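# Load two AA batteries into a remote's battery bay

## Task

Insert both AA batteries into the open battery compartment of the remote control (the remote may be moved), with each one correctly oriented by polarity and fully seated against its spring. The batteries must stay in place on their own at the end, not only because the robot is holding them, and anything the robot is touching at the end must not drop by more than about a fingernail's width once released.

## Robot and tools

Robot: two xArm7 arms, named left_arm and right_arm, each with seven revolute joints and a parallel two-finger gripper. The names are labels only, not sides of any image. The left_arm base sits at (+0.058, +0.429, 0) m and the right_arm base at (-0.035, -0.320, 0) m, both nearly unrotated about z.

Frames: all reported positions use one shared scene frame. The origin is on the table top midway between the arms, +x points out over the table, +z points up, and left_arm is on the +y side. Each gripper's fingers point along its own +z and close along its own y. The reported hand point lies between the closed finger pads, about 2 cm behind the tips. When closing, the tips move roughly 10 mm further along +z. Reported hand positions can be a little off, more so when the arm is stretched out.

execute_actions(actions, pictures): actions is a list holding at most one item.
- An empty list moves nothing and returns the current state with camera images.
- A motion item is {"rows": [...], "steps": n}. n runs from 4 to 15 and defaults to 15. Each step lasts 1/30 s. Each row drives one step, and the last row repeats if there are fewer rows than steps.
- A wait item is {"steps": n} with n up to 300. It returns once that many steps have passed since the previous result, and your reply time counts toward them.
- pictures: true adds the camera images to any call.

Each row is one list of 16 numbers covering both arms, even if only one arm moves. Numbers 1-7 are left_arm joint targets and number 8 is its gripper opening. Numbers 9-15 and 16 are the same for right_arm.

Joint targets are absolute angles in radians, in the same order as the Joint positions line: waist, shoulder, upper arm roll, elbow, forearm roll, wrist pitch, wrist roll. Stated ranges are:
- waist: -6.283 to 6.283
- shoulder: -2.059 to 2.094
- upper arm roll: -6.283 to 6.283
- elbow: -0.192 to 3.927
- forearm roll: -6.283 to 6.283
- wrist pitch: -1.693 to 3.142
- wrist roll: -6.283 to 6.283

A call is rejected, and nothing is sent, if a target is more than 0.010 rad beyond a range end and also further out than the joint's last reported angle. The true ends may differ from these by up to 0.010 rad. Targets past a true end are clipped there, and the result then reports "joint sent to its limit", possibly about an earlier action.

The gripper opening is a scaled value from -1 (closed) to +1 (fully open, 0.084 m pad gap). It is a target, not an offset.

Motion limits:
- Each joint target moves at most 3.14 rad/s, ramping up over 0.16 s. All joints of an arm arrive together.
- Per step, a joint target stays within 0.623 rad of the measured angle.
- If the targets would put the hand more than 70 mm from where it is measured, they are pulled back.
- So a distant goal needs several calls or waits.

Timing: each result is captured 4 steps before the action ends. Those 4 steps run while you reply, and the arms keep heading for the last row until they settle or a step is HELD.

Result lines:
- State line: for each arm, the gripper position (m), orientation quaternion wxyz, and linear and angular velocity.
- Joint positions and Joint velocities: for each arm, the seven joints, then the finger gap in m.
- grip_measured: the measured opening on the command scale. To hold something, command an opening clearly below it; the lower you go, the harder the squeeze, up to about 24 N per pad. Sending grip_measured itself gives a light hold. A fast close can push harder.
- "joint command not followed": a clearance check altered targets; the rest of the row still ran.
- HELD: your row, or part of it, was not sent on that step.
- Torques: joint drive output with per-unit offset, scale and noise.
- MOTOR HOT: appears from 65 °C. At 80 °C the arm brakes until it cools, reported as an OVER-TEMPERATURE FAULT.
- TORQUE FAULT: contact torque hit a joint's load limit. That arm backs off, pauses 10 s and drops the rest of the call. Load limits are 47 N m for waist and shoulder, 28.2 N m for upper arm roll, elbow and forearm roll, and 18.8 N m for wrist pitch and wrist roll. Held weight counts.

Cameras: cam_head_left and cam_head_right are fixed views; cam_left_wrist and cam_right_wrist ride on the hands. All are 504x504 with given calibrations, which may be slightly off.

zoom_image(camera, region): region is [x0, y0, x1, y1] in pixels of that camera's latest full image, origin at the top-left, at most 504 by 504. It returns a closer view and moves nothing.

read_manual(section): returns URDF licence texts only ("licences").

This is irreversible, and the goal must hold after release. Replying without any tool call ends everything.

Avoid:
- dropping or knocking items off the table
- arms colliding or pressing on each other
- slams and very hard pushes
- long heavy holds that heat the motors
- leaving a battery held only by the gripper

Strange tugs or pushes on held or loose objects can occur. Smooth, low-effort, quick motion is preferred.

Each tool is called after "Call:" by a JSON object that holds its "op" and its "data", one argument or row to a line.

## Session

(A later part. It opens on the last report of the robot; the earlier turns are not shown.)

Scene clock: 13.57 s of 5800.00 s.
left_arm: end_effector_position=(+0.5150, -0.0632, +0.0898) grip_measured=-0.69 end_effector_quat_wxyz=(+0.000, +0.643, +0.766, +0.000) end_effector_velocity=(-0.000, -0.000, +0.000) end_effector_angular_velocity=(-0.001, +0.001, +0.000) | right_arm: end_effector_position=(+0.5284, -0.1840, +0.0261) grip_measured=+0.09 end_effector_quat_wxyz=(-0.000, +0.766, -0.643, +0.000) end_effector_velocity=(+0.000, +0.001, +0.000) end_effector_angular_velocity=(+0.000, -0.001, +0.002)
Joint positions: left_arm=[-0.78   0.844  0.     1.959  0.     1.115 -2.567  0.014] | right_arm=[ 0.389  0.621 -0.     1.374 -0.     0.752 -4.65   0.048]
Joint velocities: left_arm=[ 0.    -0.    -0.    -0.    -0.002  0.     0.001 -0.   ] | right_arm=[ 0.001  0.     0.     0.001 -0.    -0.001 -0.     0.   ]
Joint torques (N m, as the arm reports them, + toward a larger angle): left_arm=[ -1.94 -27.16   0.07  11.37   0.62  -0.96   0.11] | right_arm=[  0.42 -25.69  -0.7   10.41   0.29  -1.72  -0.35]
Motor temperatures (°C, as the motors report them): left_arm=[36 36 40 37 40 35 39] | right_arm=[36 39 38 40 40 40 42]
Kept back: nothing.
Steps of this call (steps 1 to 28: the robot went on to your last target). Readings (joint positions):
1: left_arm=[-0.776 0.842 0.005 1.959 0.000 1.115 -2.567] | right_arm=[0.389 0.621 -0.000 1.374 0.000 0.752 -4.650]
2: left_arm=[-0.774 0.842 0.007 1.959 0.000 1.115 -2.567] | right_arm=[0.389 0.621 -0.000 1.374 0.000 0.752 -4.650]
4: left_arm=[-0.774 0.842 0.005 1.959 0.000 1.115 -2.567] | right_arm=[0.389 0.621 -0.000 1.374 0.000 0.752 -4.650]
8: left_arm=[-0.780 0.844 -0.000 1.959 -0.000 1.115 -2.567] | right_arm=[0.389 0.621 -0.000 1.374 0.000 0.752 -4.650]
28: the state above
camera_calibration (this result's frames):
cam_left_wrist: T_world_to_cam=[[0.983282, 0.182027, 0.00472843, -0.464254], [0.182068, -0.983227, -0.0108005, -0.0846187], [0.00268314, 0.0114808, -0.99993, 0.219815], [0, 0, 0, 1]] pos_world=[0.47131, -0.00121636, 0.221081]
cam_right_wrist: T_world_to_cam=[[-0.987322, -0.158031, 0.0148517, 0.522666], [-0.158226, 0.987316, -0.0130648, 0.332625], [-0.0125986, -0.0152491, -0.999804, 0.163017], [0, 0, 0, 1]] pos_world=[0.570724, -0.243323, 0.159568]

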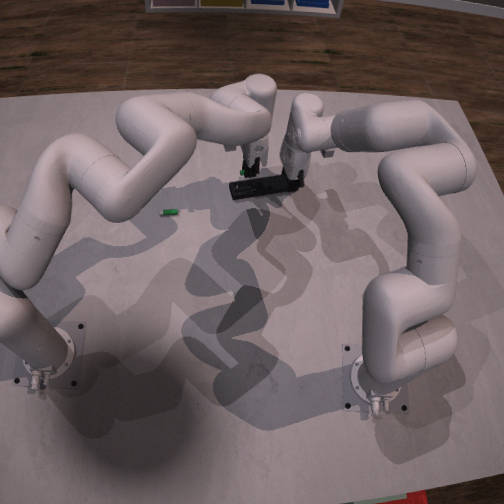

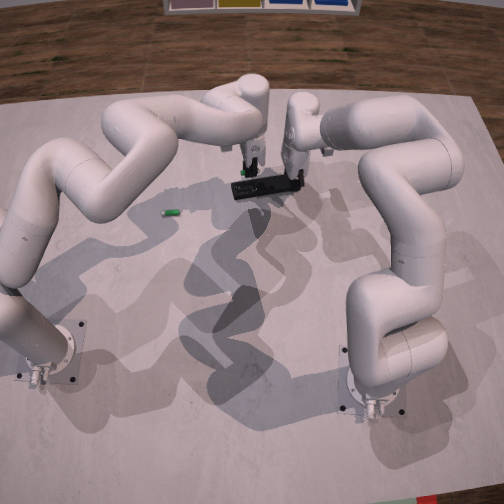

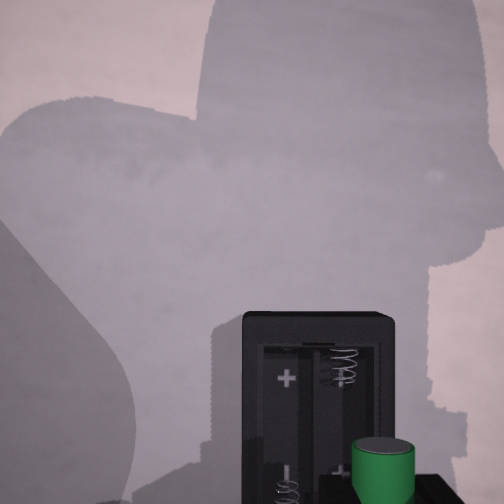

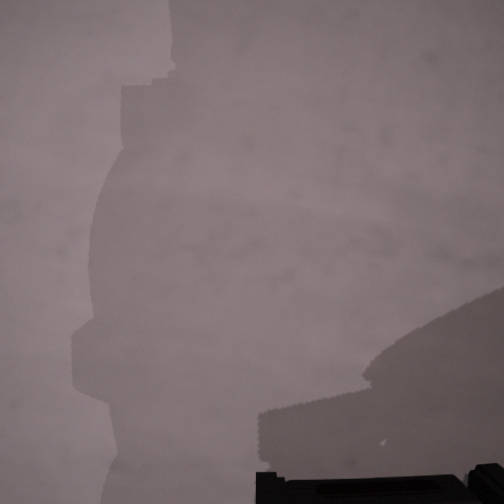

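Call:
{"op": "execute_actions", "data": {
  "actions": [
    {"rows":[[-0.78,0.846,0,1.955,0,1.109,-2.567,-0.95,0.3892,0.6215,0,1.3738,0,0.7523,-4.65,-0.3],[-0.7802,0.849,0,1.949,0,1.1,-2.567,-0.95,0.3892,0.6215,0,1.3738,0,0.7523,-4.65,-0.3],[-0.7803,0.853,0,1.941,0,1.088,-2.5675,-0.95,0.3892,0.6215,0,1.3738,0,0.7523,-4.65,-0.3],[-0.7804,0.857,0,1.933,0,1.076,-2.5675,-0.95,0.3892,0.6215,0,1.3738,0,0.7523,-4.65,-0.3],[-0.7805,0.861,0,1.925,0,1.064,-2.568,-0.95,0.3892,0.6215,0,1.3738,0,0.7523,-4.65,-0.3],[-0.7806,0.864,0,1.919,0,1.055,-2.568,-0.95,0.3892,0.6215,0,1.3738,0,0.7523,-4.65,-0.3],[-0.7806,0.8665,0,1.9145,0,1.048,-2.568,-0.95,0.3892,0.6215,0,1.3738,0,0.7523,-4.65,-0.3],[-0.7806,0.8675,0,1.9123,0,1.0448,-2.568,-0.95,0.3892,0.6215,0,1.3738,0,0.7523,-4.65,-0.3]],"steps":15}
  ],
  "pictures": true
}}

Call:
{"op": "zoom_image", "data": {
  "camera": "cam_left_wrist",
  "region": [220, 300, 460, 504]
}}

Scene clock: 15.00 s of 5800.00 s.
left_arm: end_effector_position=(+0.5112, -0.0598, +0.0566) grip_measured=-0.69 end_effector_quat_wxyz=(-0.004, +0.643, +0.766, +0.000) end_effector_velocity=(+0.007, -0.007, +0.006) end_effector_angular_velocity=(-0.028, -0.027, +0.001) | right_arm: end_effector_position=(+0.5284, -0.1840, +0.0261) grip_measured=+0.09 end_effector_quat_wxyz=(-0.000, +0.766, -0.643, +0.000) end_effector_velocity=(-0.000, +0.000, -0.000) end_effector_angular_velocity=(-0.000, +0.000, +0.002)
Joint positions: left_arm=[-0.781  0.871 -0.     1.91  -0.     1.047 -2.568  0.014] | right_arm=[ 0.389  0.621 -0.     1.374 -0.     0.752 -4.65   0.048]
Joint velocities: left_arm=[-0.001 -0.005  0.001  0.003 -0.    -0.032 -0.002 -0.   ] | right_arm=[ 0.     0.     0.    -0.    -0.    -0.    -0.001  0.   ]
Joint torques (N m, as the arm reports them, + toward a larger angle): left_arm=[ -2.23 -30.34   0.01  13.03   0.79  -0.86   0.04] | right_arm=[  0.39 -25.21  -0.56  10.12   0.4   -1.69  -0.33]
Motor temperatures (°C, as the motors report them): left_arm=[36 36 40 37 40 35 39] | right_arm=[36 39 38 40 40 40 42]
Steps of this call (steps 1 to 15: the robot went on to your last target; steps 16 to 32: nothing new was sent; steps 33 to 43: the first 11 steps of this action). Readings (joint positions):
33: left_arm=[-0.780 0.844 0.000 1.959 -0.000 1.115 -2.567] | right_arm=[0.389 0.621 -0.000 1.374 -0.000 0.752 -4.650]
34: left_arm=[-0.780 0.844 -0.000 1.958 0.000 1.112 -2.567] | right_arm=[0.389 0.621 -0.000 1.374 -0.000 0.752 -4.650]
36: left_arm=[-0.780 0.848 0.000 1.950 0.000 1.098 -2.567] | right_arm=[0.389 0.621 -0.000 1.374 -0.000 0.752 -4.650]
40: left_arm=[-0.781 0.864 -0.000 1.919 -0.000 1.057 -2.568] | right_arm=[0.389 0.621 -0.000 1.374 -0.000 0.752 -4.650]
43: the state above
camera_calibration (this result's frames):
cam_left_wrist: T_world_to_cam=[[0.983238, 0.182324, 0.000507856, -0.460702], [0.182306, -0.983089, -0.0173625, -0.0806884], [-0.00266634, 0.0171641, -0.999849, 0.189692], [0, 0, 0, 1]] pos_world=[0.468196, 0.00141755, 0.188496]
cam_right_wrist: T_world_to_cam=[[-0.98732, -0.158034, 0.0149815, 0.522618], [-0.158231, 0.987316, -0.0130712, 0.332625], [-0.0127258, -0.015276, -0.999802, 0.163018], [0, 0, 0, 1]] pos_world=[0.570698, -0.243325, 0.159504]

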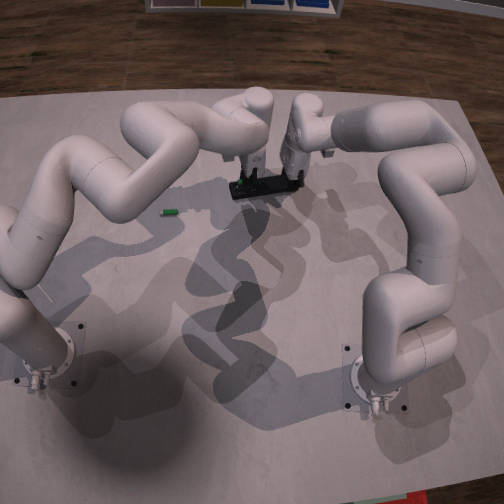

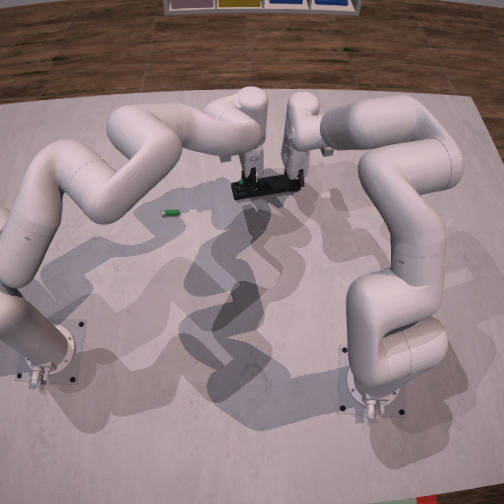

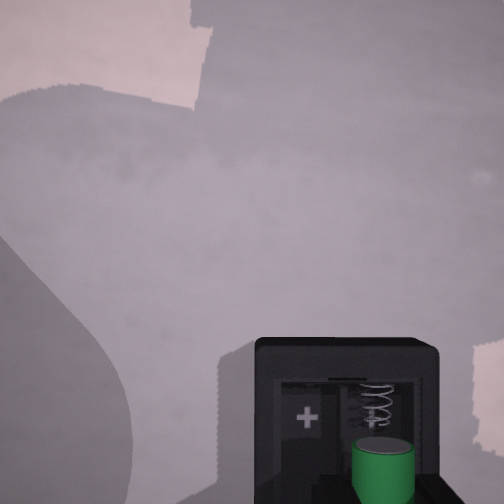

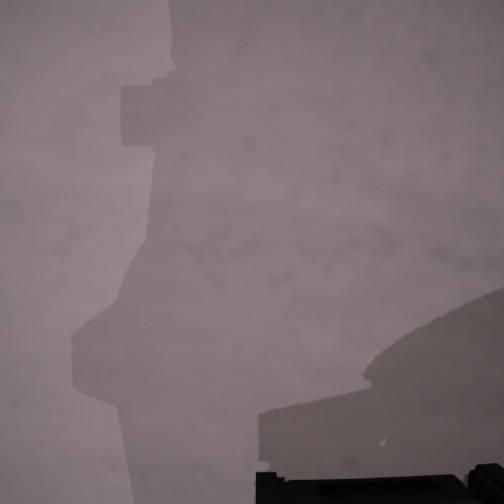

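Region (220, 300, 460, 504) of cam_left_wrist's 504x504 image, scaled by 2.100, with more detail than that image has; it fills the top 428 rows of this view, and the rest is white.

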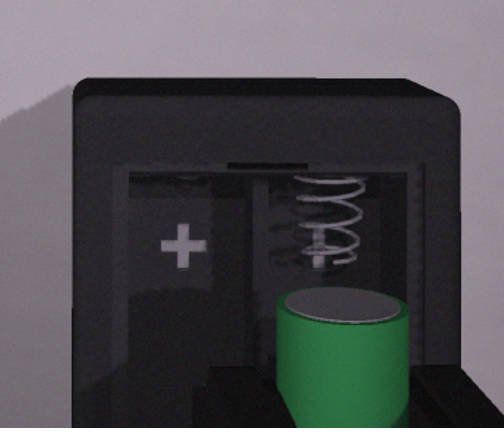

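Call:
{"op": "execute_actions", "data": {
  "actions": [
    {"rows":[[-0.78,0.87,0,1.913,0,1.043,-2.567,-0.95,0.3892,0.6215,0,1.3738,0,0.7523,-4.65,-0.3],[-0.7793,0.873,0,1.914,0,1.041,-2.566,-0.95,0.3892,0.6215,0,1.3738,0,0.7523,-4.65,-0.3],[-0.7786,0.8755,0,1.9146,0,1.0391,-2.5656,-0.95,0.3892,0.6215,0,1.3738,0,0.7523,-4.65,-0.3]],"steps":15}
  ],
  "pictures": true
}}

Call:
{"op": "zoom_image", "data": {
  "camera": "cam_left_wrist",
  "region": [220, 300, 460, 504]
}}

Scene clock: 16.00 s of 5800.00 s.
left_arm: end_effector_position=(+0.5141, -0.0609, +0.0561) grip_measured=-0.69 end_effector_quat_wxyz=(+0.000, +0.643, +0.766, -0.000) end_effector_velocity=(+0.001, -0.006, +0.009) end_effector_angular_velocity=(-0.015, -0.011, -0.005) | right_arm: end_effector_position=(+0.5284, -0.1840, +0.0261) grip_measured=+0.09 end_effector_quat_wxyz=(-0.000, +0.766, -0.643, +0.000) end_effector_velocity=(-0.000, +0.000, -0.000) end_effector_angular_velocity=(-0.001, +0.000, +0.002)
Joint positions: left_arm=[-0.779  0.875 -0.     1.915 -0.     1.039 -2.566  0.014] | right_arm=[ 0.389  0.621 -0.     1.374 -0.     0.752 -4.65   0.048]
Joint velocities: left_arm=[-0.003 -0.009 -0.003  0.008  0.    -0.002 -0.    -0.   ] | right_arm=[ 0.001  0.    -0.     0.    -0.001  0.    -0.001  0.   ]
Joint torques (N m, as the arm reports them, + toward a larger angle): left_arm=[ -1.97 -27.36   0.08  11.32   0.45  -0.92   0.14] | right_arm=[  0.52 -24.91  -0.59  10.1    0.45  -1.66  -0.36]
Motor temperatures (°C, as the motors report them): left_arm=[36 36 40 37 40 35 39] | right_arm=[36 39 38 41 40 40 42]
Steps of this call (steps 1 to 4: the last 4 steps of your previous action; steps 5 to 15: the robot went on to your last target; steps 16 to 19: nothing new was sent; steps 20 to 30: the first 11 steps of this action). Readings (joint positions):
20: left_arm=[-0.781 0.868 -0.000 1.912 0.000 1.045 -2.568] | right_arm=[0.389 0.621 -0.000 1.374 -0.000 0.752 -4.650]
21: left_arm=[-0.780 0.868 -0.000 1.913 -0.000 1.044 -2.567] | right_arm=[0.389 0.621 -0.000 1.374 -0.000 0.752 -4.650]
23: left_arm=[-0.779 0.872 -0.000 1.915 -0.000 1.041 -2.566] | right_arm=[0.389 0.621 -0.000 1.374 -0.000 0.752 -4.650]
27: left_arm=[-0.778 0.876 0.000 1.914 0.000 1.039 -2.566] | right_arm=[0.389 0.621 -0.000 1.374 -0.000 0.752 -4.650]
30: the state above
camera_calibration (this result's frames):
cam_left_wrist: T_world_to_cam=[[0.98329, 0.181985, 0.00475807, -0.46361], [0.182027, -0.983235, -0.0106951, -0.0825165], [0.00273196, 0.0113825, -0.999931, 0.186062], [0, 0, 0, 1]] pos_world=[0.470374, 0.00111892, 0.187373]
cam_right_wrist: T_world_to_cam=[[-0.987319, -0.158035, 0.0150237, 0.522603], [-0.158233, 0.987315, -0.0130736, 0.332626], [-0.012767, -0.015285, -0.999802, 0.163019], [0, 0, 0, 1]] pos_world=[0.57069, -0.243326, 0.159484]

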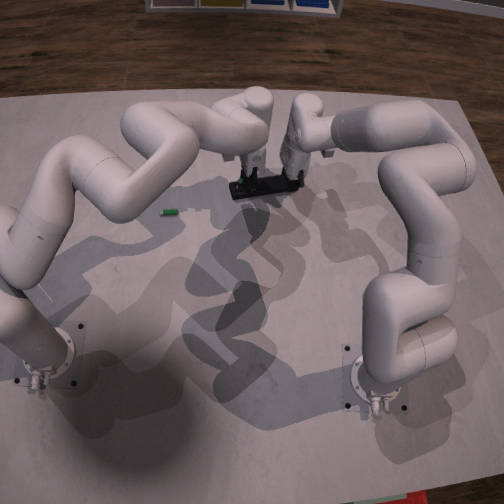

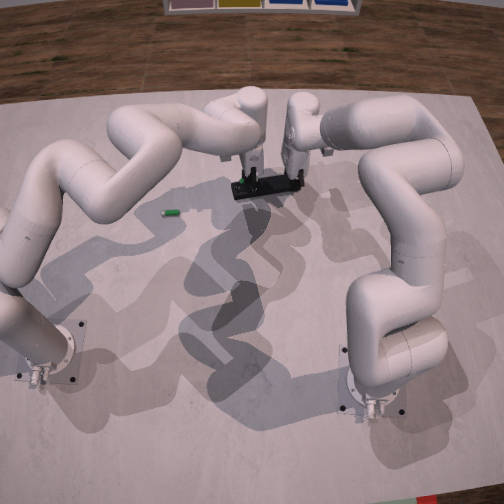

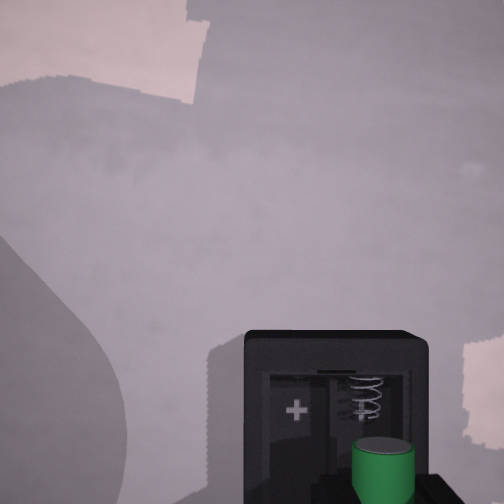

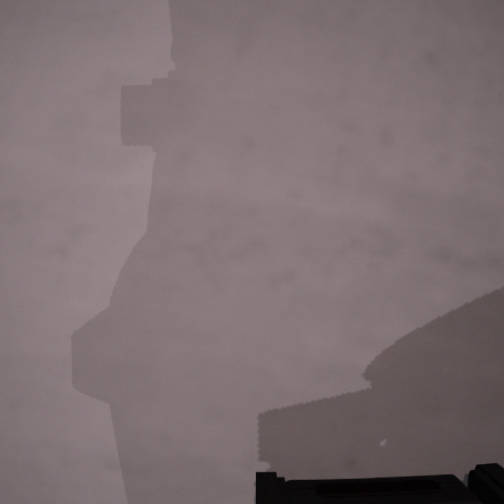

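Region (220, 300, 460, 504) of cam_left_wrist's 504x504 image, scaled by 2.100, with more detail than that image has; it fills the top 428 rows of this view, and the rest is white.

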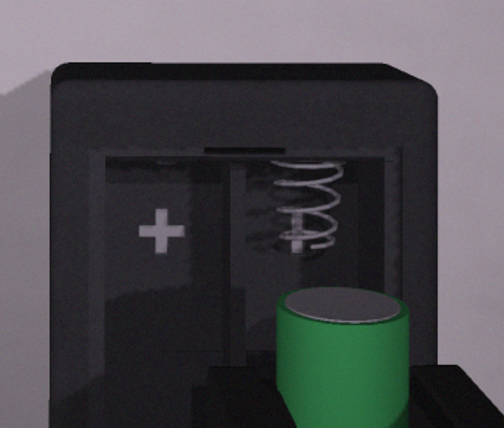

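Call:
{"op": "execute_actions", "data": {
  "actions": [
    {"rows":[[-0.7786,0.8769,0,1.9141,0,1.0372,-2.5656,-0.95,0.3892,0.6215,0,1.3738,0,0.7523,-4.65,-0.3],[-0.7786,0.8783,0,1.9136,0,1.0353,-2.5656,-0.95,0.3892,0.6215,0,1.3738,0,0.7523,-4.65,-0.3],[-0.7786,0.8797,0,1.9131,0,1.0334,-2.5656,-0.95,0.3892,0.6215,0,1.3738,0,0.7523,-4.65,-0.3],[-0.7786,0.8797,0,1.9131,0,1.0334,-2.5656,-0.95,0.3892,0.6215,0,1.3738,0,0.7523,-4.65,-0.3],[-0.7786,0.8797,0,1.9131,0,1.0334,-2.5656,-0.85,0.3892,0.6215,0,1.3738,0,0.7523,-4.65,-0.3],[-0.7786,0.8797,0,1.9131,0,1.0334,-2.5656,-0.75,0.3892,0.6215,0,1.3738,0,0.7523,-4.65,-0.3],[-0.7786,0.8797,0,1.9131,0,1.0334,-2.5656,-0.69,0.3892,0.6215,0,1.3738,0,0.7523,-4.65,-0.3],[-0.7786,0.8797,0,1.9131,0,1.0334,-2.5656,-0.65,0.3892,0.6215,0,1.3738,0,0.7523,-4.65,-0.3],[-0.7786,0.8797,0,1.9131,0,1.0334,-2.5656,-0.6,0.3892,0.6215,0,1.3738,0,0.7523,-4.65,-0.3],[-0.7786,0.8797,0,1.9131,0,1.0334,-2.5656,-0.52,0.3892,0.6215,0,1.3738,0,0.7523,-4.65,-0.3],[-0.7786,0.8797,0,1.9131,0,1.0334,-2.5656,-0.45,0.3892,0.6215,0,1.3738,0,0.7523,-4.65,-0.3]],"steps":15}
  ],
  "pictures": false
}}

Call:
{"op": "execute_actions", "data": {
  "actions": [
    {"rows":[[-0.7786,0.877,0,1.914,0,1.037,-2.5656,-0.45,0.3892,0.6215,0,1.3738,0,0.7523,-4.65,-0.1],[-0.7786,0.873,0,1.9155,0,1.0425,-2.5656,-0.45,0.3892,0.6215,0,1.3738,0,0.7523,-4.65,0.1],[-0.7786,0.868,0,1.917,0,1.049,-2.5656,-0.45,0.3892,0.6215,0,1.3738,0,0.7523,-4.65,0.2],[-0.7786,0.863,0,1.919,0,1.056,-2.5656,-0.55,0.3892,0.6215,0,1.3738,0,0.7523,-4.65,0.3],[-0.7786,0.858,0,1.921,0,1.063,-2.5656,-0.65,0.386,0.6212,0,1.3734,0,0.7521,-4.653,0.3],[-0.7786,0.854,0,1.922,0,1.068,-2.5656,-0.75,0.381,0.6208,0,1.3727,0,0.7518,-4.658,0.3],[-0.7786,0.852,0,1.923,0,1.071,-2.5656,-0.85,0.375,0.6203,0,1.3719,0,0.7515,-4.664,0.3],[-0.7786,0.852,0,1.923,0,1.071,-2.5656,-0.95,0.369,0.6198,0,1.371,0,0.7512,-4.67,0.3],[-0.7786,0.852,0,1.923,0,1.071,-2.5656,-1,0.3647,0.6195,0,1.3704,0,0.7509,-4.674,0.3],[-0.7786,0.852,0,1.923,0,1.071,-2.5656,-1,0.3647,0.6195,0,1.3704,0,0.7509,-4.674,0.3],[-0.7786,0.852,0,1.923,0,1.071,-2.5656,-1,0.3647,0.6195,0,1.3704,0,0.7509,-4.674,0.3],[-0.7786,0.852,0,1.923,0,1.071,-2.5656,-1,0.3647,0.6195,0,1.3704,0,0.7509,-4.674,0.2],[-0.7786,0.852,0,1.923,0,1.071,-2.5656,-1,0.3647,0.6195,0,1.3704,0,0.7509,-4.674,0.1],[-0.7786,0.852,0,1.923,0,1.071,-2.5656,-1,0.3647,0.6195,0,1.3704,0,0.7509,-4.674,0.0],[-0.7786,0.852,0,1.923,0,1.071,-2.5656,-1,0.3647,0.6195,0,1.3704,0,0.7509,-4.674,-0.3]],"steps":15}
  ],
  "pictures": true
}}

Call:
{"op": "zoom_image", "data": {
  "camera": "cam_left_wrist",
  "region": [220, 300, 460, 504]
}}

Scene clock: 18.10 s of 5800.00 s.
left_arm: end_effector_position=(+0.5141, -0.0609, +0.0532) grip_measured=-0.51 end_effector_quat_wxyz=(+0.000, +0.643, +0.766, -0.000) end_effector_velocity=(+0.003, -0.004, +0.008) end_effector_angular_velocity=(-0.014, -0.011, +0.001) | right_arm: end_effector_position=(+0.5284, -0.1840, +0.0261) grip_measured=+0.09 end_effector_quat_wxyz=(-0.000, +0.766, -0.643, +0.000) end_effector_velocity=(-0.000, +0.000, -0.000) end_effector_angular_velocity=(+0.000, +0.000, -0.000)
Joint positions: left_arm=[-0.779  0.88   0.     1.913  0.     1.033 -2.566  0.022] | right_arm=[ 0.389  0.621  0.     1.374 -0.     0.752 -4.65   0.048]
Joint velocities: left_arm=[-0.    -0.007  0.     0.009 -0.001 -0.002 -0.001  0.096] | right_arm=[ 0.001 -0.    -0.    -0.001  0.    -0.     0.     0.   ]
Joint torques (N m, as the arm reports them, + toward a larger angle): left_arm=[ -1.73 -26.43  -0.08  11.15   0.66  -0.77   0.  ] | right_arm=[  0.49 -24.57  -0.56   9.99   0.25  -1.57  -0.35]
Motor temperatures (°C, as the motors report them): left_arm=[36 36 40 37 40 35 39] | right_arm=[36 39 38 41 40 40 42]
Steps of this call (steps 1 to 4: the last 4 steps of your previous action; steps 5 to 15: the robot went on to your last target; steps 16 to 52: nothing new was sent; steps 53 to 63: the first 11 steps of this action). Readings (joint positions):
53: left_arm=[-0.779 0.876 -0.000 1.915 -0.000 1.039 -2.566] | right_arm=[0.389 0.621 -0.000 1.374 -0.000 0.752 -4.650]
54: left_arm=[-0.779 0.876 -0.000 1.915 0.000 1.038 -2.566] | right_arm=[0.389 0.621 -0.000 1.374 -0.000 0.752 -4.650]
56: left_arm=[-0.779 0.878 -0.000 1.914 0.000 1.035 -2.566] | right_arm=[0.389 0.621 -0.000 1.374 -0.000 0.752 -4.650]
60: left_arm=[-0.779 0.880 0.000 1.912 -0.000 1.034 -2.566] | right_arm=[0.389 0.621 -0.000 1.374 -0.000 0.752 -4.650]
63: the state above

Scene clock: 18.60 s of 5800.00 s.
left_arm: end_effector_position=(+0.5148, -0.0617, +0.0754) grip_measured=-1.00 end_effector_quat_wxyz=(+0.003, +0.643, +0.766, -0.000) end_effector_velocity=(-0.010, +0.010, -0.021) end_effector_angular_velocity=(+0.037, +0.036, +0.002) | right_arm: end_effector_position=(+0.5307, -0.1980, +0.0259) grip_measured=+0.29 end_effector_quat_wxyz=(+0.000, +0.765, -0.644, +0.000) end_effector_velocity=(+0.019, -0.088, +0.003) end_effector_angular_velocity=(-0.032, -0.012, -0.089)
Joint positions: left_arm=[-0.779  0.85  -0.     1.925  0.     1.07  -2.566  0.   ] | right_arm=[ 0.366  0.62  -0.001  1.37   0.     0.751 -4.672  0.056]
Joint velocities: left_arm=[ 0.     0.017  0.    -0.021 -0.001  0.013 -0.001  0.   ] | right_arm=[-0.095 -0.007 -0.058 -0.005 -0.    -0.003 -0.053  0.   ]
Joint torques (N m, as the arm reports them, + toward a larger angle): left_arm=[ -1.63 -25.35  -0.12  10.42   0.69  -0.5    0.11] | right_arm=[  5.89 -25.85   2.62  10.61   0.31  -1.69  -0.05]
Motor temperatures (°C, as the motors report them): left_arm=[36 36 40 37 40 35 39] | right_arm=[36 39 38 41 40 40 42]
Steps of this call (steps 1 to 4: the last 4 steps of your previous action; steps 5 to 15: the first 11 steps of this action). Readings (joint positions):
5: left_arm=[-0.779 0.879 -0.000 1.913 0.000 1.034 -2.566] | right_arm=[0.389 0.621 0.000 1.374 -0.000 0.752 -4.650]
6: left_arm=[-0.779 0.879 0.000 1.913 -0.000 1.035 -2.566] | right_arm=[0.389 0.621 0.000 1.374 -0.000 0.752 -4.650]
8: left_arm=[-0.779 0.874 0.000 1.914 -0.000 1.044 -2.566] | right_arm=[0.389 0.622 0.000 1.373 0.000 0.752 -4.650]
12: left_arm=[-0.779 0.854 -0.000 1.923 0.000 1.067 -2.566] | right_arm=[0.381 0.621 0.002 1.372 0.000 0.752 -4.659]
15: the state above
camera_calibration (this result's frames):
cam_left_wrist: T_world_to_cam=[[0.983277, 0.18196, 0.00760016, -0.464477], [0.182008, -0.983277, -0.00623766, -0.0835759], [0.00633806, 0.00751664, -0.999952, 0.203248], [0, 0, 0, 1]] pos_world=[0.470633, 0.000810245, 0.206247]
cam_right_wrist: T_world_to_cam=[[-0.987672, -0.155772, 0.0154821, 0.523362], [-0.155987, 0.987663, -0.0137798, 0.345689], [-0.0131445, -0.0160249, -0.999785, 0.162684], [0, 0, 0, 1]] pos_world=[0.572971, -0.257292, 0.15931]

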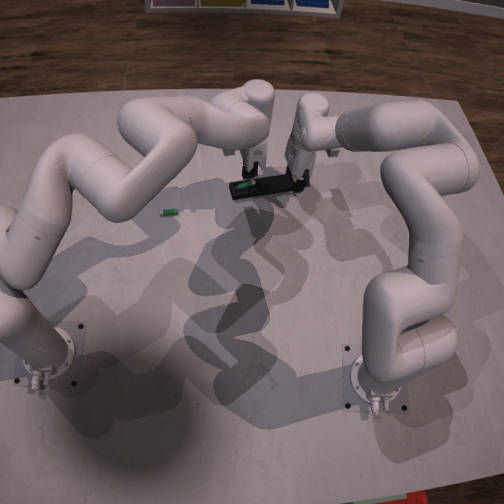

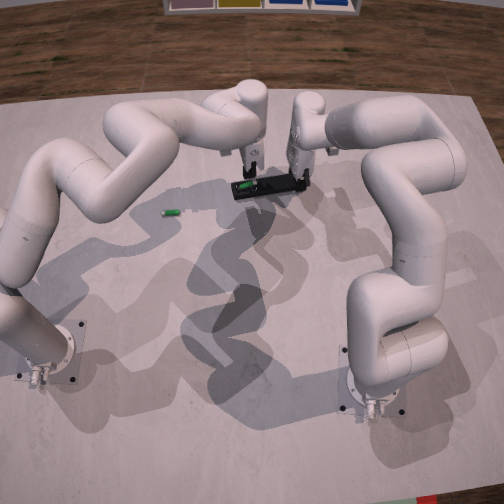

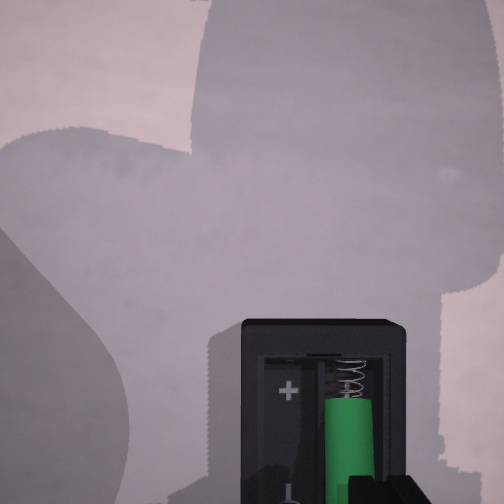

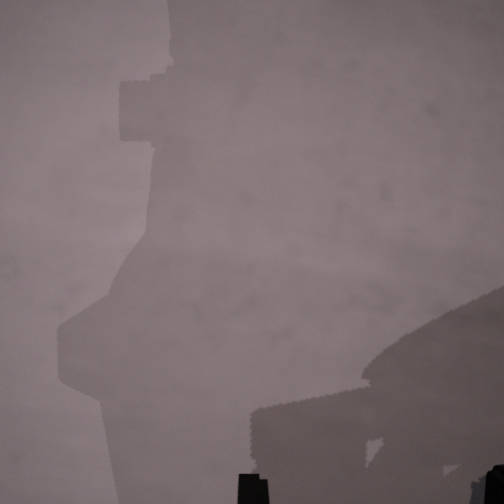

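Region (220, 300, 460, 504) of cam_left_wrist's 504x504 image, scaled by 2.100, with more detail than that image has; it fills the top 428 rows of this view, and the rest is white.

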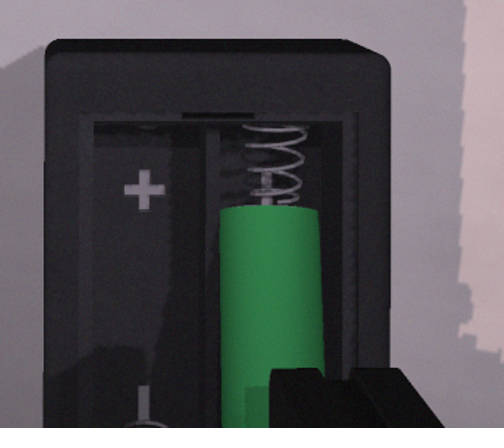

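Call:
{"op": "zoom_image", "data": {
  "camera": "cam_head_left",
  "region": [220, 160, 320, 210]
}}

Region (220, 160, 320, 210) of cam_head_left's 504x504 image, scaled by 5.040, with more detail than that image has.

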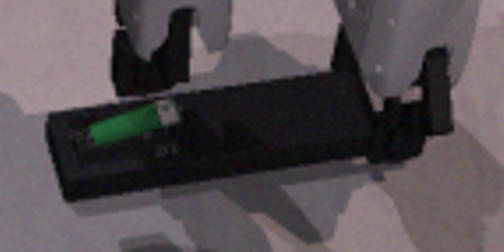

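Call:
{"op": "execute_actions", "data": {
  "actions": [
    {"rows":[[-0.783,0.875,0,1.965,0,1.09,-2.57,-1,0.3647,0.6195,0,1.3704,0,0.7509,-4.674,-0.3],[-0.789,0.91,0,2.03,0,1.12,-2.576,-1,0.3647,0.6195,0,1.3704,0,0.7509,-4.674,-0.3],[-0.796,0.95,0,2.10,0,1.15,-2.583,-1,0.3647,0.6195,0,1.3704,0,0.7509,-4.674,-0.3],[-0.803,0.99,0,2.175,0,1.185,-2.59,-1,0.3647,0.6195,0,1.3704,0,0.7509,-4.674,-0.3],[-0.809,1.025,0,2.24,0,1.215,-2.596,-1,0.3647,0.6195,0,1.3704,0,0.7509,-4.674,-0.3],[-0.812,1.045,0,2.275,0,1.23,-2.599,-1,0.3647,0.6195,0,1.3704,0,0.7509,-4.674,-0.3],[-0.8132,1.0528,0,2.2869,0,1.2341,-2.6002,-1,0.3647,0.6195,0,1.3704,0,0.7509,-4.674,-0.3],[-0.8132,1.0528,0,2.2869,0,1.2341,-2.6002,-1,0.3647,0.6195,0,1.3704,0,0.7509,-4.674,-0.3],[-0.8132,1.0558,0,2.2837,0,1.2279,-2.6002,-1,0.3647,0.6195,0,1.3704,0,0.7509,-4.674,-0.3],[-0.8132,1.0598,0,2.2795,0,1.2197,-2.6002,-1,0.3647,0.6195,0,1.3704,0,0.7509,-4.674,-0.3],[-0.8132,1.0638,0,2.2753,0,1.2115,-2.6002,-1,0.3647,0.6195,0,1.3704,0,0.7509,-4.674,-0.3],[-0.8132,1.0678,0,2.2711,0,1.2033,-2.6002,-1,0.3647,0.6195,0,1.3704,0,0.7509,-4.674,-0.3],[-0.8132,1.0708,0,2.2679,0,1.1971,-2.6002,-1,0.3647,0.6195,0,1.3704,0,0.7509,-4.674,-0.3],[-0.8132,1.0728,0,2.2658,0,1.193,-2.6002,-1,0.3647,0.6195,0,1.3704,0,0.7509,-4.674,-0.3]],"steps":15}
  ],
  "pictures": false
}}

Call:
{"op": "execute_actions", "data": {
  "actions": [
    {"rows":[[-0.8132,1.0728,0,2.2658,0,1.193,-2.6002,-1,0.3647,0.6195,0,1.3704,0,0.7509,-4.674,-0.3]],"steps":8}
  ],
  "pictures": true
}}

Call:
{"op": "zoom_image", "data": {
  "camera": "cam_left_wrist",
  "region": [220, 300, 460, 504]
}}

Scene clock: 20.33 s of 5800.00 s.
left_arm: end_effector_position=(+0.5185, -0.1058, +0.0708) grip_measured=-1.00 end_effector_quat_wxyz=(+0.000, +0.644, +0.765, -0.001) end_effector_velocity=(+0.001, -0.011, -0.083) end_effector_angular_velocity=(+0.007, +0.001, +0.010) | right_arm: end_effector_position=(+0.5308, -0.1980, +0.0261) grip_measured=+0.08 end_effector_quat_wxyz=(+0.000, +0.766, -0.643, -0.000) end_effector_velocity=(+0.000, -0.000, +0.000) end_effector_angular_velocity=(+0.000, -0.000, -0.001)
Joint positions: left_arm=[-0.816  1.055 -0.002  2.278 -0.     1.222 -2.6    0.   ] | right_arm=[ 0.365  0.62  -0.     1.37  -0.     0.751 -4.674  0.048]
Joint velocities: left_arm=[-0.012  0.156  0.006  0.046 -0.001 -0.104 -0.019  0.   ] | right_arm=[-0.001  0.     0.     0.001  0.     0.     0.001  0.   ]
Joint torques (N m, as the arm reports them, + toward a larger angle): left_arm=[  4.69 -28.43   1.58   9.73   0.77  -1.02   0.27] | right_arm=[  0.13 -26.21  -0.97  10.67   0.35  -1.81  -0.34]
Motor temperatures (°C, as the motors report them): left_arm=[36 36 40 38 40 35 39] | right_arm=[36 39 38 41 40 40 42]
Steps of this call (steps 1 to 4: the last 4 steps of your previous action; steps 5 to 15: the robot went on to your last target; steps 16 to 41: nothing new was sent; steps 42 to 52: the first 11 steps of this action). Readings (joint positions):
42: left_arm=[-0.779 0.852 0.000 1.923 0.000 1.071 -2.566] | right_arm=[0.365 0.620 -0.000 1.370 -0.000 0.751 -4.674]
43: left_arm=[-0.779 0.856 0.000 1.930 0.000 1.075 -2.566] | right_arm=[0.365 0.620 -0.000 1.370 -0.000 0.751 -4.674]
45: left_arm=[-0.784 0.888 0.001 1.992 0.000 1.104 -2.573] | right_arm=[0.365 0.620 -0.000 1.370 -0.000 0.751 -4.674]
49: left_arm=[-0.807 1.011 -0.001 2.213 -0.000 1.200 -2.593] | right_arm=[0.365 0.620 -0.000 1.370 -0.000 0.751 -4.674]
52: the state above

Scene clock: 20.60 s of 5800.00 s.
left_arm: end_effector_position=(+0.5207, -0.1025, +0.0536) grip_measured=-1.00 end_effector_quat_wxyz=(-0.002, +0.642, +0.766, +0.000) end_effector_velocity=(+0.003, -0.021, +0.032) end_effector_angular_velocity=(-0.056, -0.037, -0.012) | right_arm: end_effector_position=(+0.5308, -0.1980, +0.0261) grip_measured=+0.08 end_effector_quat_wxyz=(+0.000, +0.766, -0.643, -0.000) end_effector_velocity=(-0.000, -0.000, -0.001) end_effector_angular_velocity=(+0.000, +0.001, -0.001)
Joint positions: left_arm=[-0.812  1.074  0.     2.264  0.     1.193 -2.6    0.   ] | right_arm=[ 0.365  0.62  -0.     1.37  -0.     0.751 -4.674  0.048]
Joint velocities: left_arm=[-0.01  -0.025 -0.008  0.031 -0.002 -0.01  -0.001  0.   ] | right_arm=[-0.001  0.     0.    -0.001  0.    -0.     0.     0.   ]
Joint torques (N m, as the arm reports them, + toward a larger angle): left_arm=[ -1.97 -29.07  -0.19  11.9    0.58  -0.84   0.18] | right_arm=[  0.05 -26.16  -1.02  10.6    0.43  -1.83  -0.35]
Motor temperatures (°C, as the motors report them): left_arm=[36 36 40 38 40 35 39] | right_arm=[36 39 38 41 40 40 42]
Steps of this call (steps 1 to 4: the last 4 steps of your previous action; steps 5 to 8: the first 4 steps of this action). Readings (joint positions):
5: left_arm=[-0.812 1.073 0.001 2.264 0.000 1.196 -2.600] | right_arm=[0.365 0.620 -0.000 1.370 -0.000 0.751 -4.674]
6: left_arm=[-0.812 1.074 0.001 2.263 0.000 1.194 -2.600] | right_arm=[0.365 0.620 -0.000 1.370 -0.000 0.751 -4.674]
8: the state above
camera_calibration (this result's frames):
cam_left_wrist: T_world_to_cam=[[0.983132, 0.182863, 0.00342399, -0.462247], [0.182893, -0.983036, -0.0138245, -0.124981], [0.000837914, 0.0142175, -0.999899, 0.185273], [0, 0, 0, 1]] pos_world=[0.477153, -0.0409673, 0.185109]
cam_right_wrist: T_world_to_cam=[[-0.987397, -0.157543, 0.0151001, 0.522956], [-0.157743, 0.987394, -0.0130782, 0.346594], [-0.0128494, -0.0152953, -0.9998, 0.162864], [0, 0, 0, 1]] pos_world=[0.573131, -0.257346, 0.159468]

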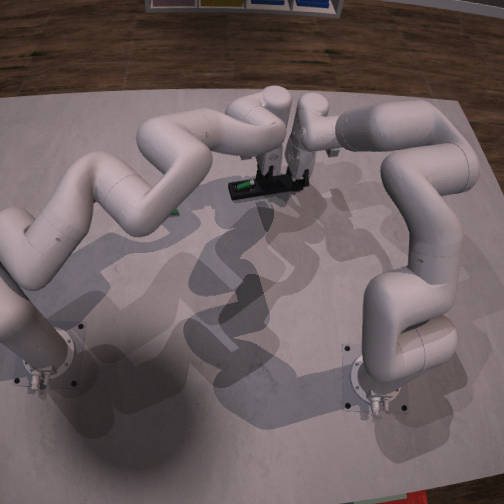

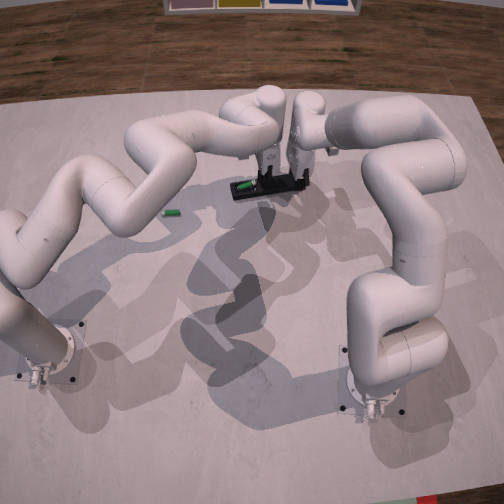

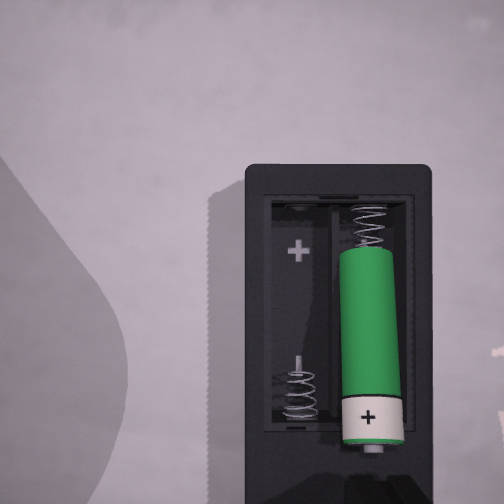

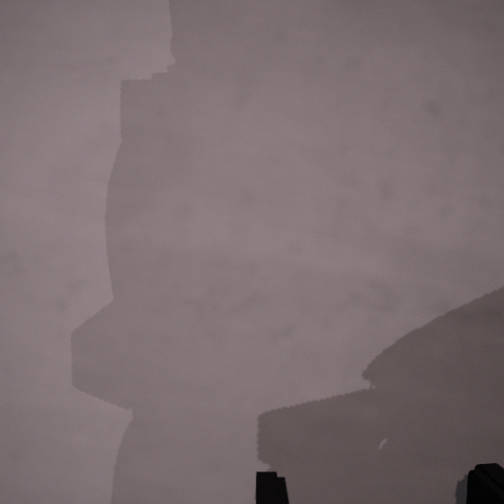

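Region (220, 300, 460, 504) of cam_left_wrist's 504x504 image, scaled by 2.100, with more detail than that image has; it fills the top 428 rows of this view, and the rest is white.

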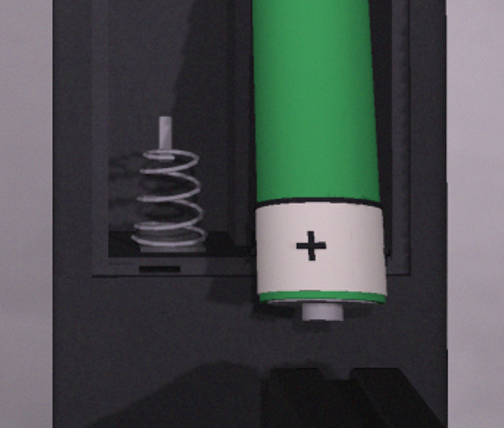

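Call:
{"op": "execute_actions", "data": {
  "actions": [
    {"rows":[[-0.8126,1.067,0,2.2552,0,1.1883,-2.5996,-1,0.3647,0.6195,0,1.3704,0,0.7509,-4.674,-0.3],[-0.8120,1.0611,0,2.2447,0,1.1836,-2.599,-1,0.3647,0.6195,0,1.3704,0,0.7509,-4.674,-0.3],[-0.8113,1.0553,0,2.2341,0,1.1789,-2.5983,-1,0.3647,0.6195,0,1.3704,0,0.7509,-4.674,-0.3],[-0.8107,1.0495,0,2.2236,0,1.1741,-2.5977,-1,0.3647,0.6195,0,1.3704,0,0.7509,-4.674,-0.3],[-0.8101,1.0436,0,2.213,0,1.1694,-2.5971,-1,0.3647,0.6195,0,1.3704,0,0.7509,-4.674,-0.3],[-0.8095,1.0378,0,2.2025,0,1.1647,-2.5965,-1,0.3647,0.6195,0,1.3704,0,0.7509,-4.674,-0.3],[-0.8088,1.032,0,2.192,0,1.16,-2.5958,-1,0.3647,0.6195,0,1.3704,0,0.7509,-4.674,-0.3],[-0.8082,1.0261,0,2.1814,0,1.1553,-2.5952,-1,0.3647,0.6195,0,1.3704,0,0.7509,-4.674,-0.3],[-0.8076,1.0203,0,2.1709,0,1.1506,-2.5946,-1,0.3647,0.6195,0,1.3704,0,0.7509,-4.674,-0.3],[-0.807,1.0145,0,2.1603,0,1.1458,-2.594,-1,0.3647,0.6195,0,1.3704,0,0.7509,-4.674,-0.3],[-0.8063,1.0086,0,2.1498,0,1.1411,-2.5933,-1,0.3647,0.6195,0,1.3704,0,0.7509,-4.674,-0.3],[-0.8057,1.0028,0,2.1392,0,1.1364,-2.5927,-1,0.3647,0.6195,0,1.3704,0,0.7509,-4.674,-0.3]],"steps":15}
  ],
  "pictures": false
}}

Call:
{"op": "execute_actions", "data": {
  "actions": [
    {"rows":[[-0.8057,1.0028,0,2.1392,0,1.1364,-2.5927,-1,0.3647,0.6195,0,1.3704,0,0.7509,-4.674,-0.3]],"steps":8}
  ],
  "pictures": true
}}

Scene clock: 21.40 s of 5800.00 s.
left_arm: end_effector_position=(+0.5186, -0.0952, +0.0553) grip_measured=-1.00 end_effector_quat_wxyz=(+0.000, +0.643, +0.766, +0.000) end_effector_velocity=(-0.011, +0.030, -0.001) end_effector_angular_velocity=(+0.001, +0.002, -0.001) | right_arm: end_effector_position=(+0.5308, -0.1980, +0.0261) grip_measured=+0.08 end_effector_quat_wxyz=(+0.000, +0.766, -0.643, -0.000) end_effector_velocity=(-0.000, -0.000, -0.000) end_effector_angular_velocity=(-0.000, +0.001, +0.001)
Joint positions: left_arm=[-0.808  1.021  0.     2.172  0.     1.151 -2.595  0.   ] | right_arm=[ 0.365  0.62  -0.     1.37  -0.     0.751 -4.674  0.048]
Joint velocities: left_arm=[ 0.017 -0.173 -0.001 -0.317 -0.    -0.141  0.018  0.   ] | right_arm=[-0.     0.     0.    -0.001  0.     0.    -0.001 -0.   ]
Joint torques (N m, as the arm reports them, + toward a larger angle): left_arm=[ -1.71 -28.25  -0.22  11.52   0.68  -0.94   0.31] | right_arm=[  0.03 -26.18  -0.96  10.72   0.29  -1.86  -0.32]
Motor temperatures (°C, as the motors report them): left_arm=[36 36 40 38 40 35 39] | right_arm=[36 39 38 41 40 40 42]
Steps of this call (steps 1 to 4: the last 4 steps of your previous action; steps 5 to 13: the robot went on to your last target; steps 14 to 24: the first 11 steps of this action). Readings (joint positions):
14: left_arm=[-0.813 1.073 0.000 2.266 0.000 1.193 -2.600] | right_arm=[0.365 0.620 -0.000 1.370 -0.000 0.751 -4.674]
15: left_arm=[-0.813 1.071 -0.000 2.262 -0.000 1.191 -2.600] | right_arm=[0.365 0.620 -0.000 1.370 -0.000 0.751 -4.674]
17: left_arm=[-0.812 1.061 -0.000 2.245 -0.000 1.183 -2.599] | right_arm=[0.365 0.620 -0.000 1.370 -0.000 0.751 -4.674]
21: left_arm=[-0.809 1.038 0.000 2.203 0.000 1.165 -2.597] | right_arm=[0.365 0.620 -0.000 1.370 -0.000 0.751 -4.674]
24: the state above

Scene clock: 21.67 s of 5800.00 s.
left_arm: end_effector_position=(+0.5174, -0.0925, +0.0553) grip_measured=-1.00 end_effector_quat_wxyz=(+0.000, +0.643, +0.766, -0.000) end_effector_velocity=(-0.003, +0.001, -0.006) end_effector_angular_velocity=(+0.008, +0.007, -0.001) | right_arm: end_effector_position=(+0.5308, -0.1978, +0.0261) grip_measured=+0.08 end_effector_quat_wxyz=(-0.000, +0.766, -0.643, -0.000) end_effector_velocity=(-0.000, -0.000, -0.001) end_effector_angular_velocity=(-0.001, +0.001, +0.001)
Joint positions: left_arm=[-0.806  1.003 -0.     2.14  -0.     1.136 -2.593  0.   ] | right_arm=[ 0.365  0.62   0.     1.37   0.     0.751 -4.674  0.048]
Joint velocities: left_arm=[-0.002  0.006 -0.001 -0.005  0.    -0.    -0.001  0.   ] | right_arm=[ 0.     0.    -0.    -0.001 -0.001 -0.    -0.    -0.   ]
Joint torques (N m, as the arm reports them, + toward a larger angle): left_arm=[ -1.28 -28.08   0.2   11.39   0.76  -0.57   0.05] | right_arm=[ -0.49 -26.32  -1.5   10.72   0.37  -1.79  -0.33]
Motor temperatures (°C, as the motors report them): left_arm=[36 36 40 38 40 35 39] | right_arm=[36 39 38 41 40 40 42]
Steps of this call (steps 1 to 4: the last 4 steps of your previous action; steps 5 to 8: the first 4 steps of this action). Readings (joint positions):
5: left_arm=[-0.806 1.003 -0.000 2.141 -0.000 1.137 -2.593] | right_arm=[0.365 0.620 0.000 1.370 0.000 0.751 -4.674]
6: left_arm=[-0.806 1.002 -0.000 2.140 -0.000 1.136 -2.593] | right_arm=[0.365 0.620 0.000 1.370 0.000 0.751 -4.674]
8: the state above
camera_calibration (this result's frames):
cam_left_wrist: T_world_to_cam=[[0.983347, 0.181671, 0.004919, -0.461185], [0.181712, -0.983302, -0.00990504, -0.114094], [0.0030374, 0.0106339, -0.999939, 0.185428], [0, 0, 0, 1]] pos_world=[0.473674, -0.0303767, 0.186555]
cam_right_wrist: T_world_to_cam=[[-0.987338, -0.157914, 0.0150686, 0.522852], [-0.15811, 0.987338, -0.0128734, 0.346493], [-0.0128449, -0.0150929, -0.999804, 0.16291], [0, 0, 0, 1]] pos_world=[0.573108, -0.257082, 0.15946]

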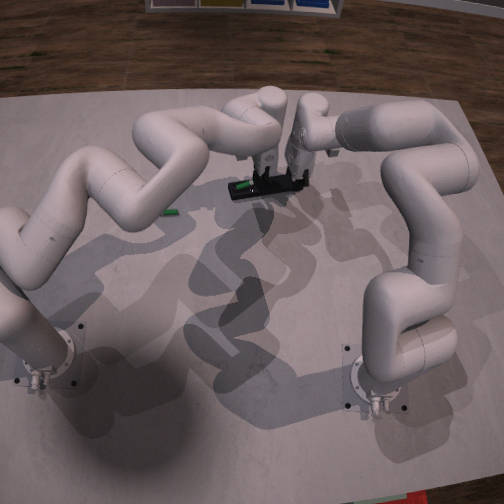

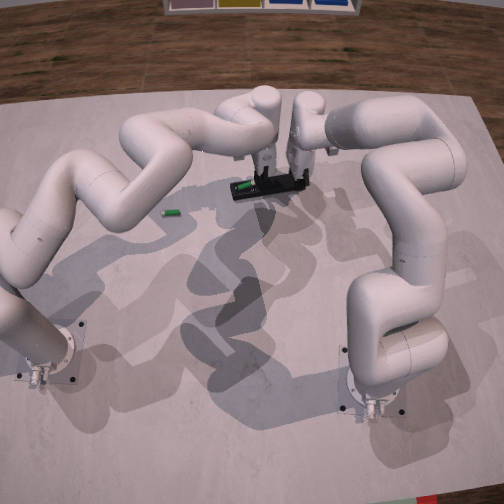

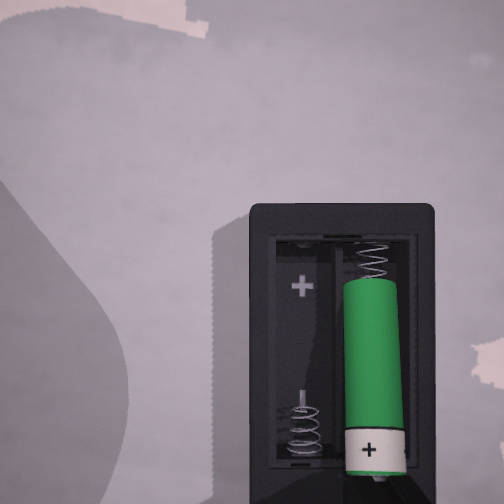

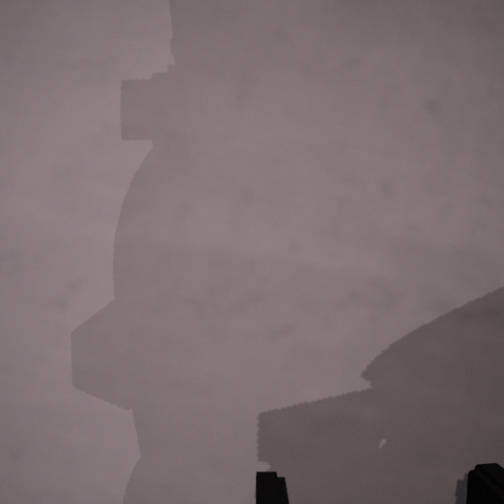

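Call:
{"op": "execute_actions", "data": {
  "actions": [
    {"rows":[[-0.805,0.998,0,2.1307,0,1.1326,-2.592,-1,0.3647,0.6195,0,1.3704,0,0.7509,-4.674,-0.3],[-0.8042,0.9933,0,2.1222,0,1.1288,-2.5912,-1,0.3647,0.6195,0,1.3704,0,0.7509,-4.674,-0.3],[-0.8035,0.9886,0,2.1137,0,1.125,-2.5905,-1,0.3647,0.6195,0,1.3704,0,0.7509,-4.674,-0.3],[-0.8028,0.9839,0,2.1051,0,1.1213,-2.5898,-1,0.3647,0.6195,0,1.3704,0,0.7509,-4.674,-0.3],[-0.802,0.9791,0,2.0966,0,1.1175,-2.589,-1,0.3647,0.6195,0,1.3704,0,0.7509,-4.674,-0.3],[-0.8013,0.9744,0,2.0881,0,1.1137,-2.5883,-1,0.3647,0.6195,0,1.3704,0,0.7509,-4.674,-0.3]],"steps":15}
  ],
  "pictures": true
}}

Call:
{"op": "zoom_image", "data": {
  "camera": "cam_left_wrist",
  "region": [220, 200, 460, 504]
}}

Scene clock: 22.33 s of 5800.00 s.
left_arm: end_effector_position=(+0.5166, -0.0870, +0.0562) grip_measured=-1.00 end_effector_quat_wxyz=(+0.001, +0.643, +0.766, -0.000) end_effector_velocity=(-0.004, +0.001, -0.007) end_effector_angular_velocity=(+0.007, +0.011, -0.002) | right_arm: end_effector_position=(+0.5306, -0.1970, +0.0260) grip_measured=+0.08 end_effector_quat_wxyz=(-0.000, +0.766, -0.643, -0.000) end_effector_velocity=(+0.000, -0.001, -0.000) end_effector_angular_velocity=(-0.000, +0.000, -0.002)
Joint positions: left_arm=[-0.801  0.974 -0.     2.089 -0.     1.113 -2.588  0.   ] | right_arm=[ 0.365  0.62   0.001  1.37   0.     0.751 -4.674  0.048]
Joint velocities: left_arm=[-0.001  0.004 -0.001 -0.01  -0.003 -0.002  0.002  0.   ] | right_arm=[-0.001 -0.    -0.001 -0.001  0.001 -0.     0.    -0.   ]
Joint torques (N m, as the arm reports them, + toward a larger angle): left_arm=[  0.51 -25.96   1.24  10.08   1.03  -0.16   0.18] | right_arm=[ -3.27 -26.3   -4.31  10.66  -0.12  -1.78  -0.3 ]
Motor temperatures (°C, as the motors report them): left_arm=[36 36 40 38 40 35 39] | right_arm=[36 39 38 41 40 40 42]
Steps of this call (steps 1 to 4: the last 4 steps of your previous action; steps 5 to 9: the robot went on to your last target; steps 10 to 20: the first 11 steps of this action). Readings (joint positions):
10: left_arm=[-0.806 1.003 -0.000 2.139 -0.000 1.136 -2.593] | right_arm=[0.365 0.620 0.000 1.370 0.000 0.751 -4.674]
11: left_arm=[-0.806 1.001 -0.000 2.136 -0.000 1.134 -2.592] | right_arm=[0.365 0.620 0.000 1.370 0.000 0.751 -4.674]
13: left_arm=[-0.805 0.993 -0.000 2.122 -0.000 1.128 -2.591] | right_arm=[0.365 0.620 0.000 1.370 0.000 0.751 -4.674]
17: left_arm=[-0.802 0.975 -0.001 2.093 -0.000 1.115 -2.589] | right_arm=[0.365 0.620 0.001 1.370 0.000 0.751 -4.674]
20: the state above
camera_calibration (this result's frames):
cam_left_wrist: T_world_to_cam=[[0.983334, 0.181715, 0.0057378, -0.461414], [0.181759, -0.983308, -0.00826254, -0.108711], [0.0041406, 0.00916774, -0.999949, 0.185553], [0, 0, 0, 1]] pos_world=[0.472715, -0.0247514, 0.187293]
cam_right_wrist: T_world_to_cam=[[-0.987166, -0.158979, 0.0151397, 0.522493], [-0.159168, 0.987175, -0.0122706, 0.346185], [-0.0129947, -0.0145229, -0.99981, 0.163102], [0, 0, 0, 1]] pos_world=[0.573008, -0.256311, 0.159409]

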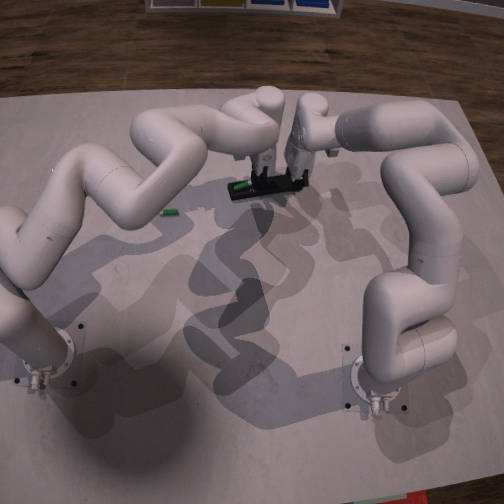

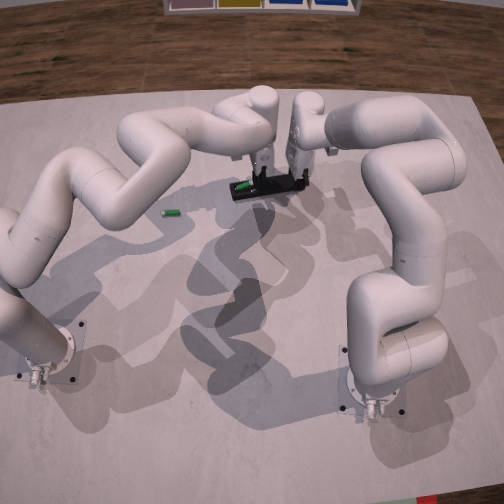

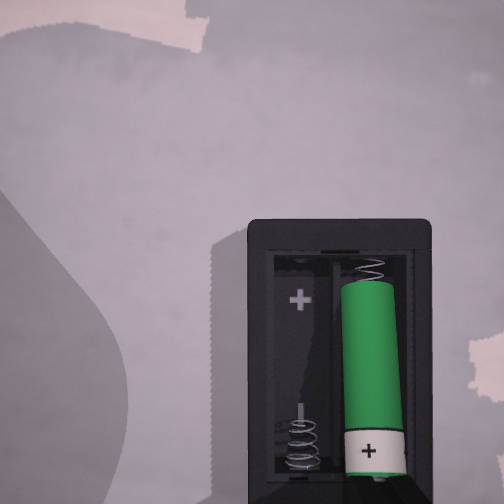

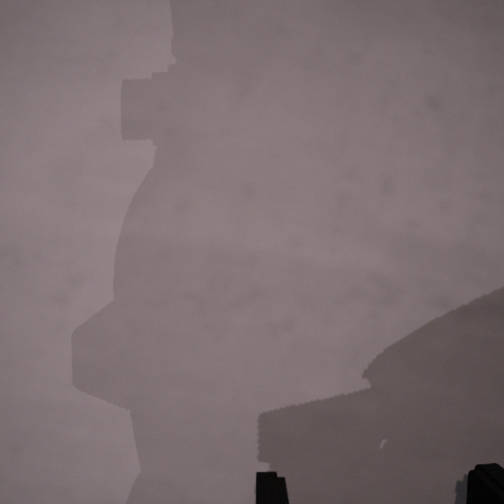

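Region (220, 200, 460, 504) of cam_left_wrist's 504x504 image, scaled by 1.658, with more detail than that image has; it fills the left 398 columns of this view, and the rest is white.

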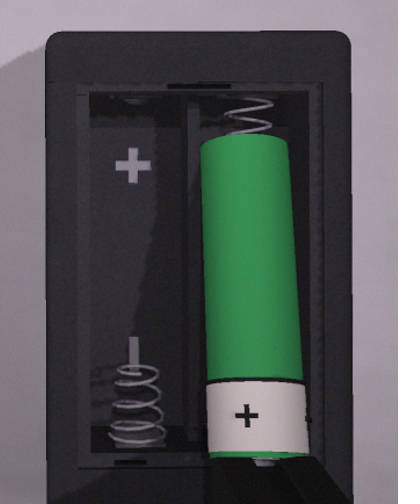

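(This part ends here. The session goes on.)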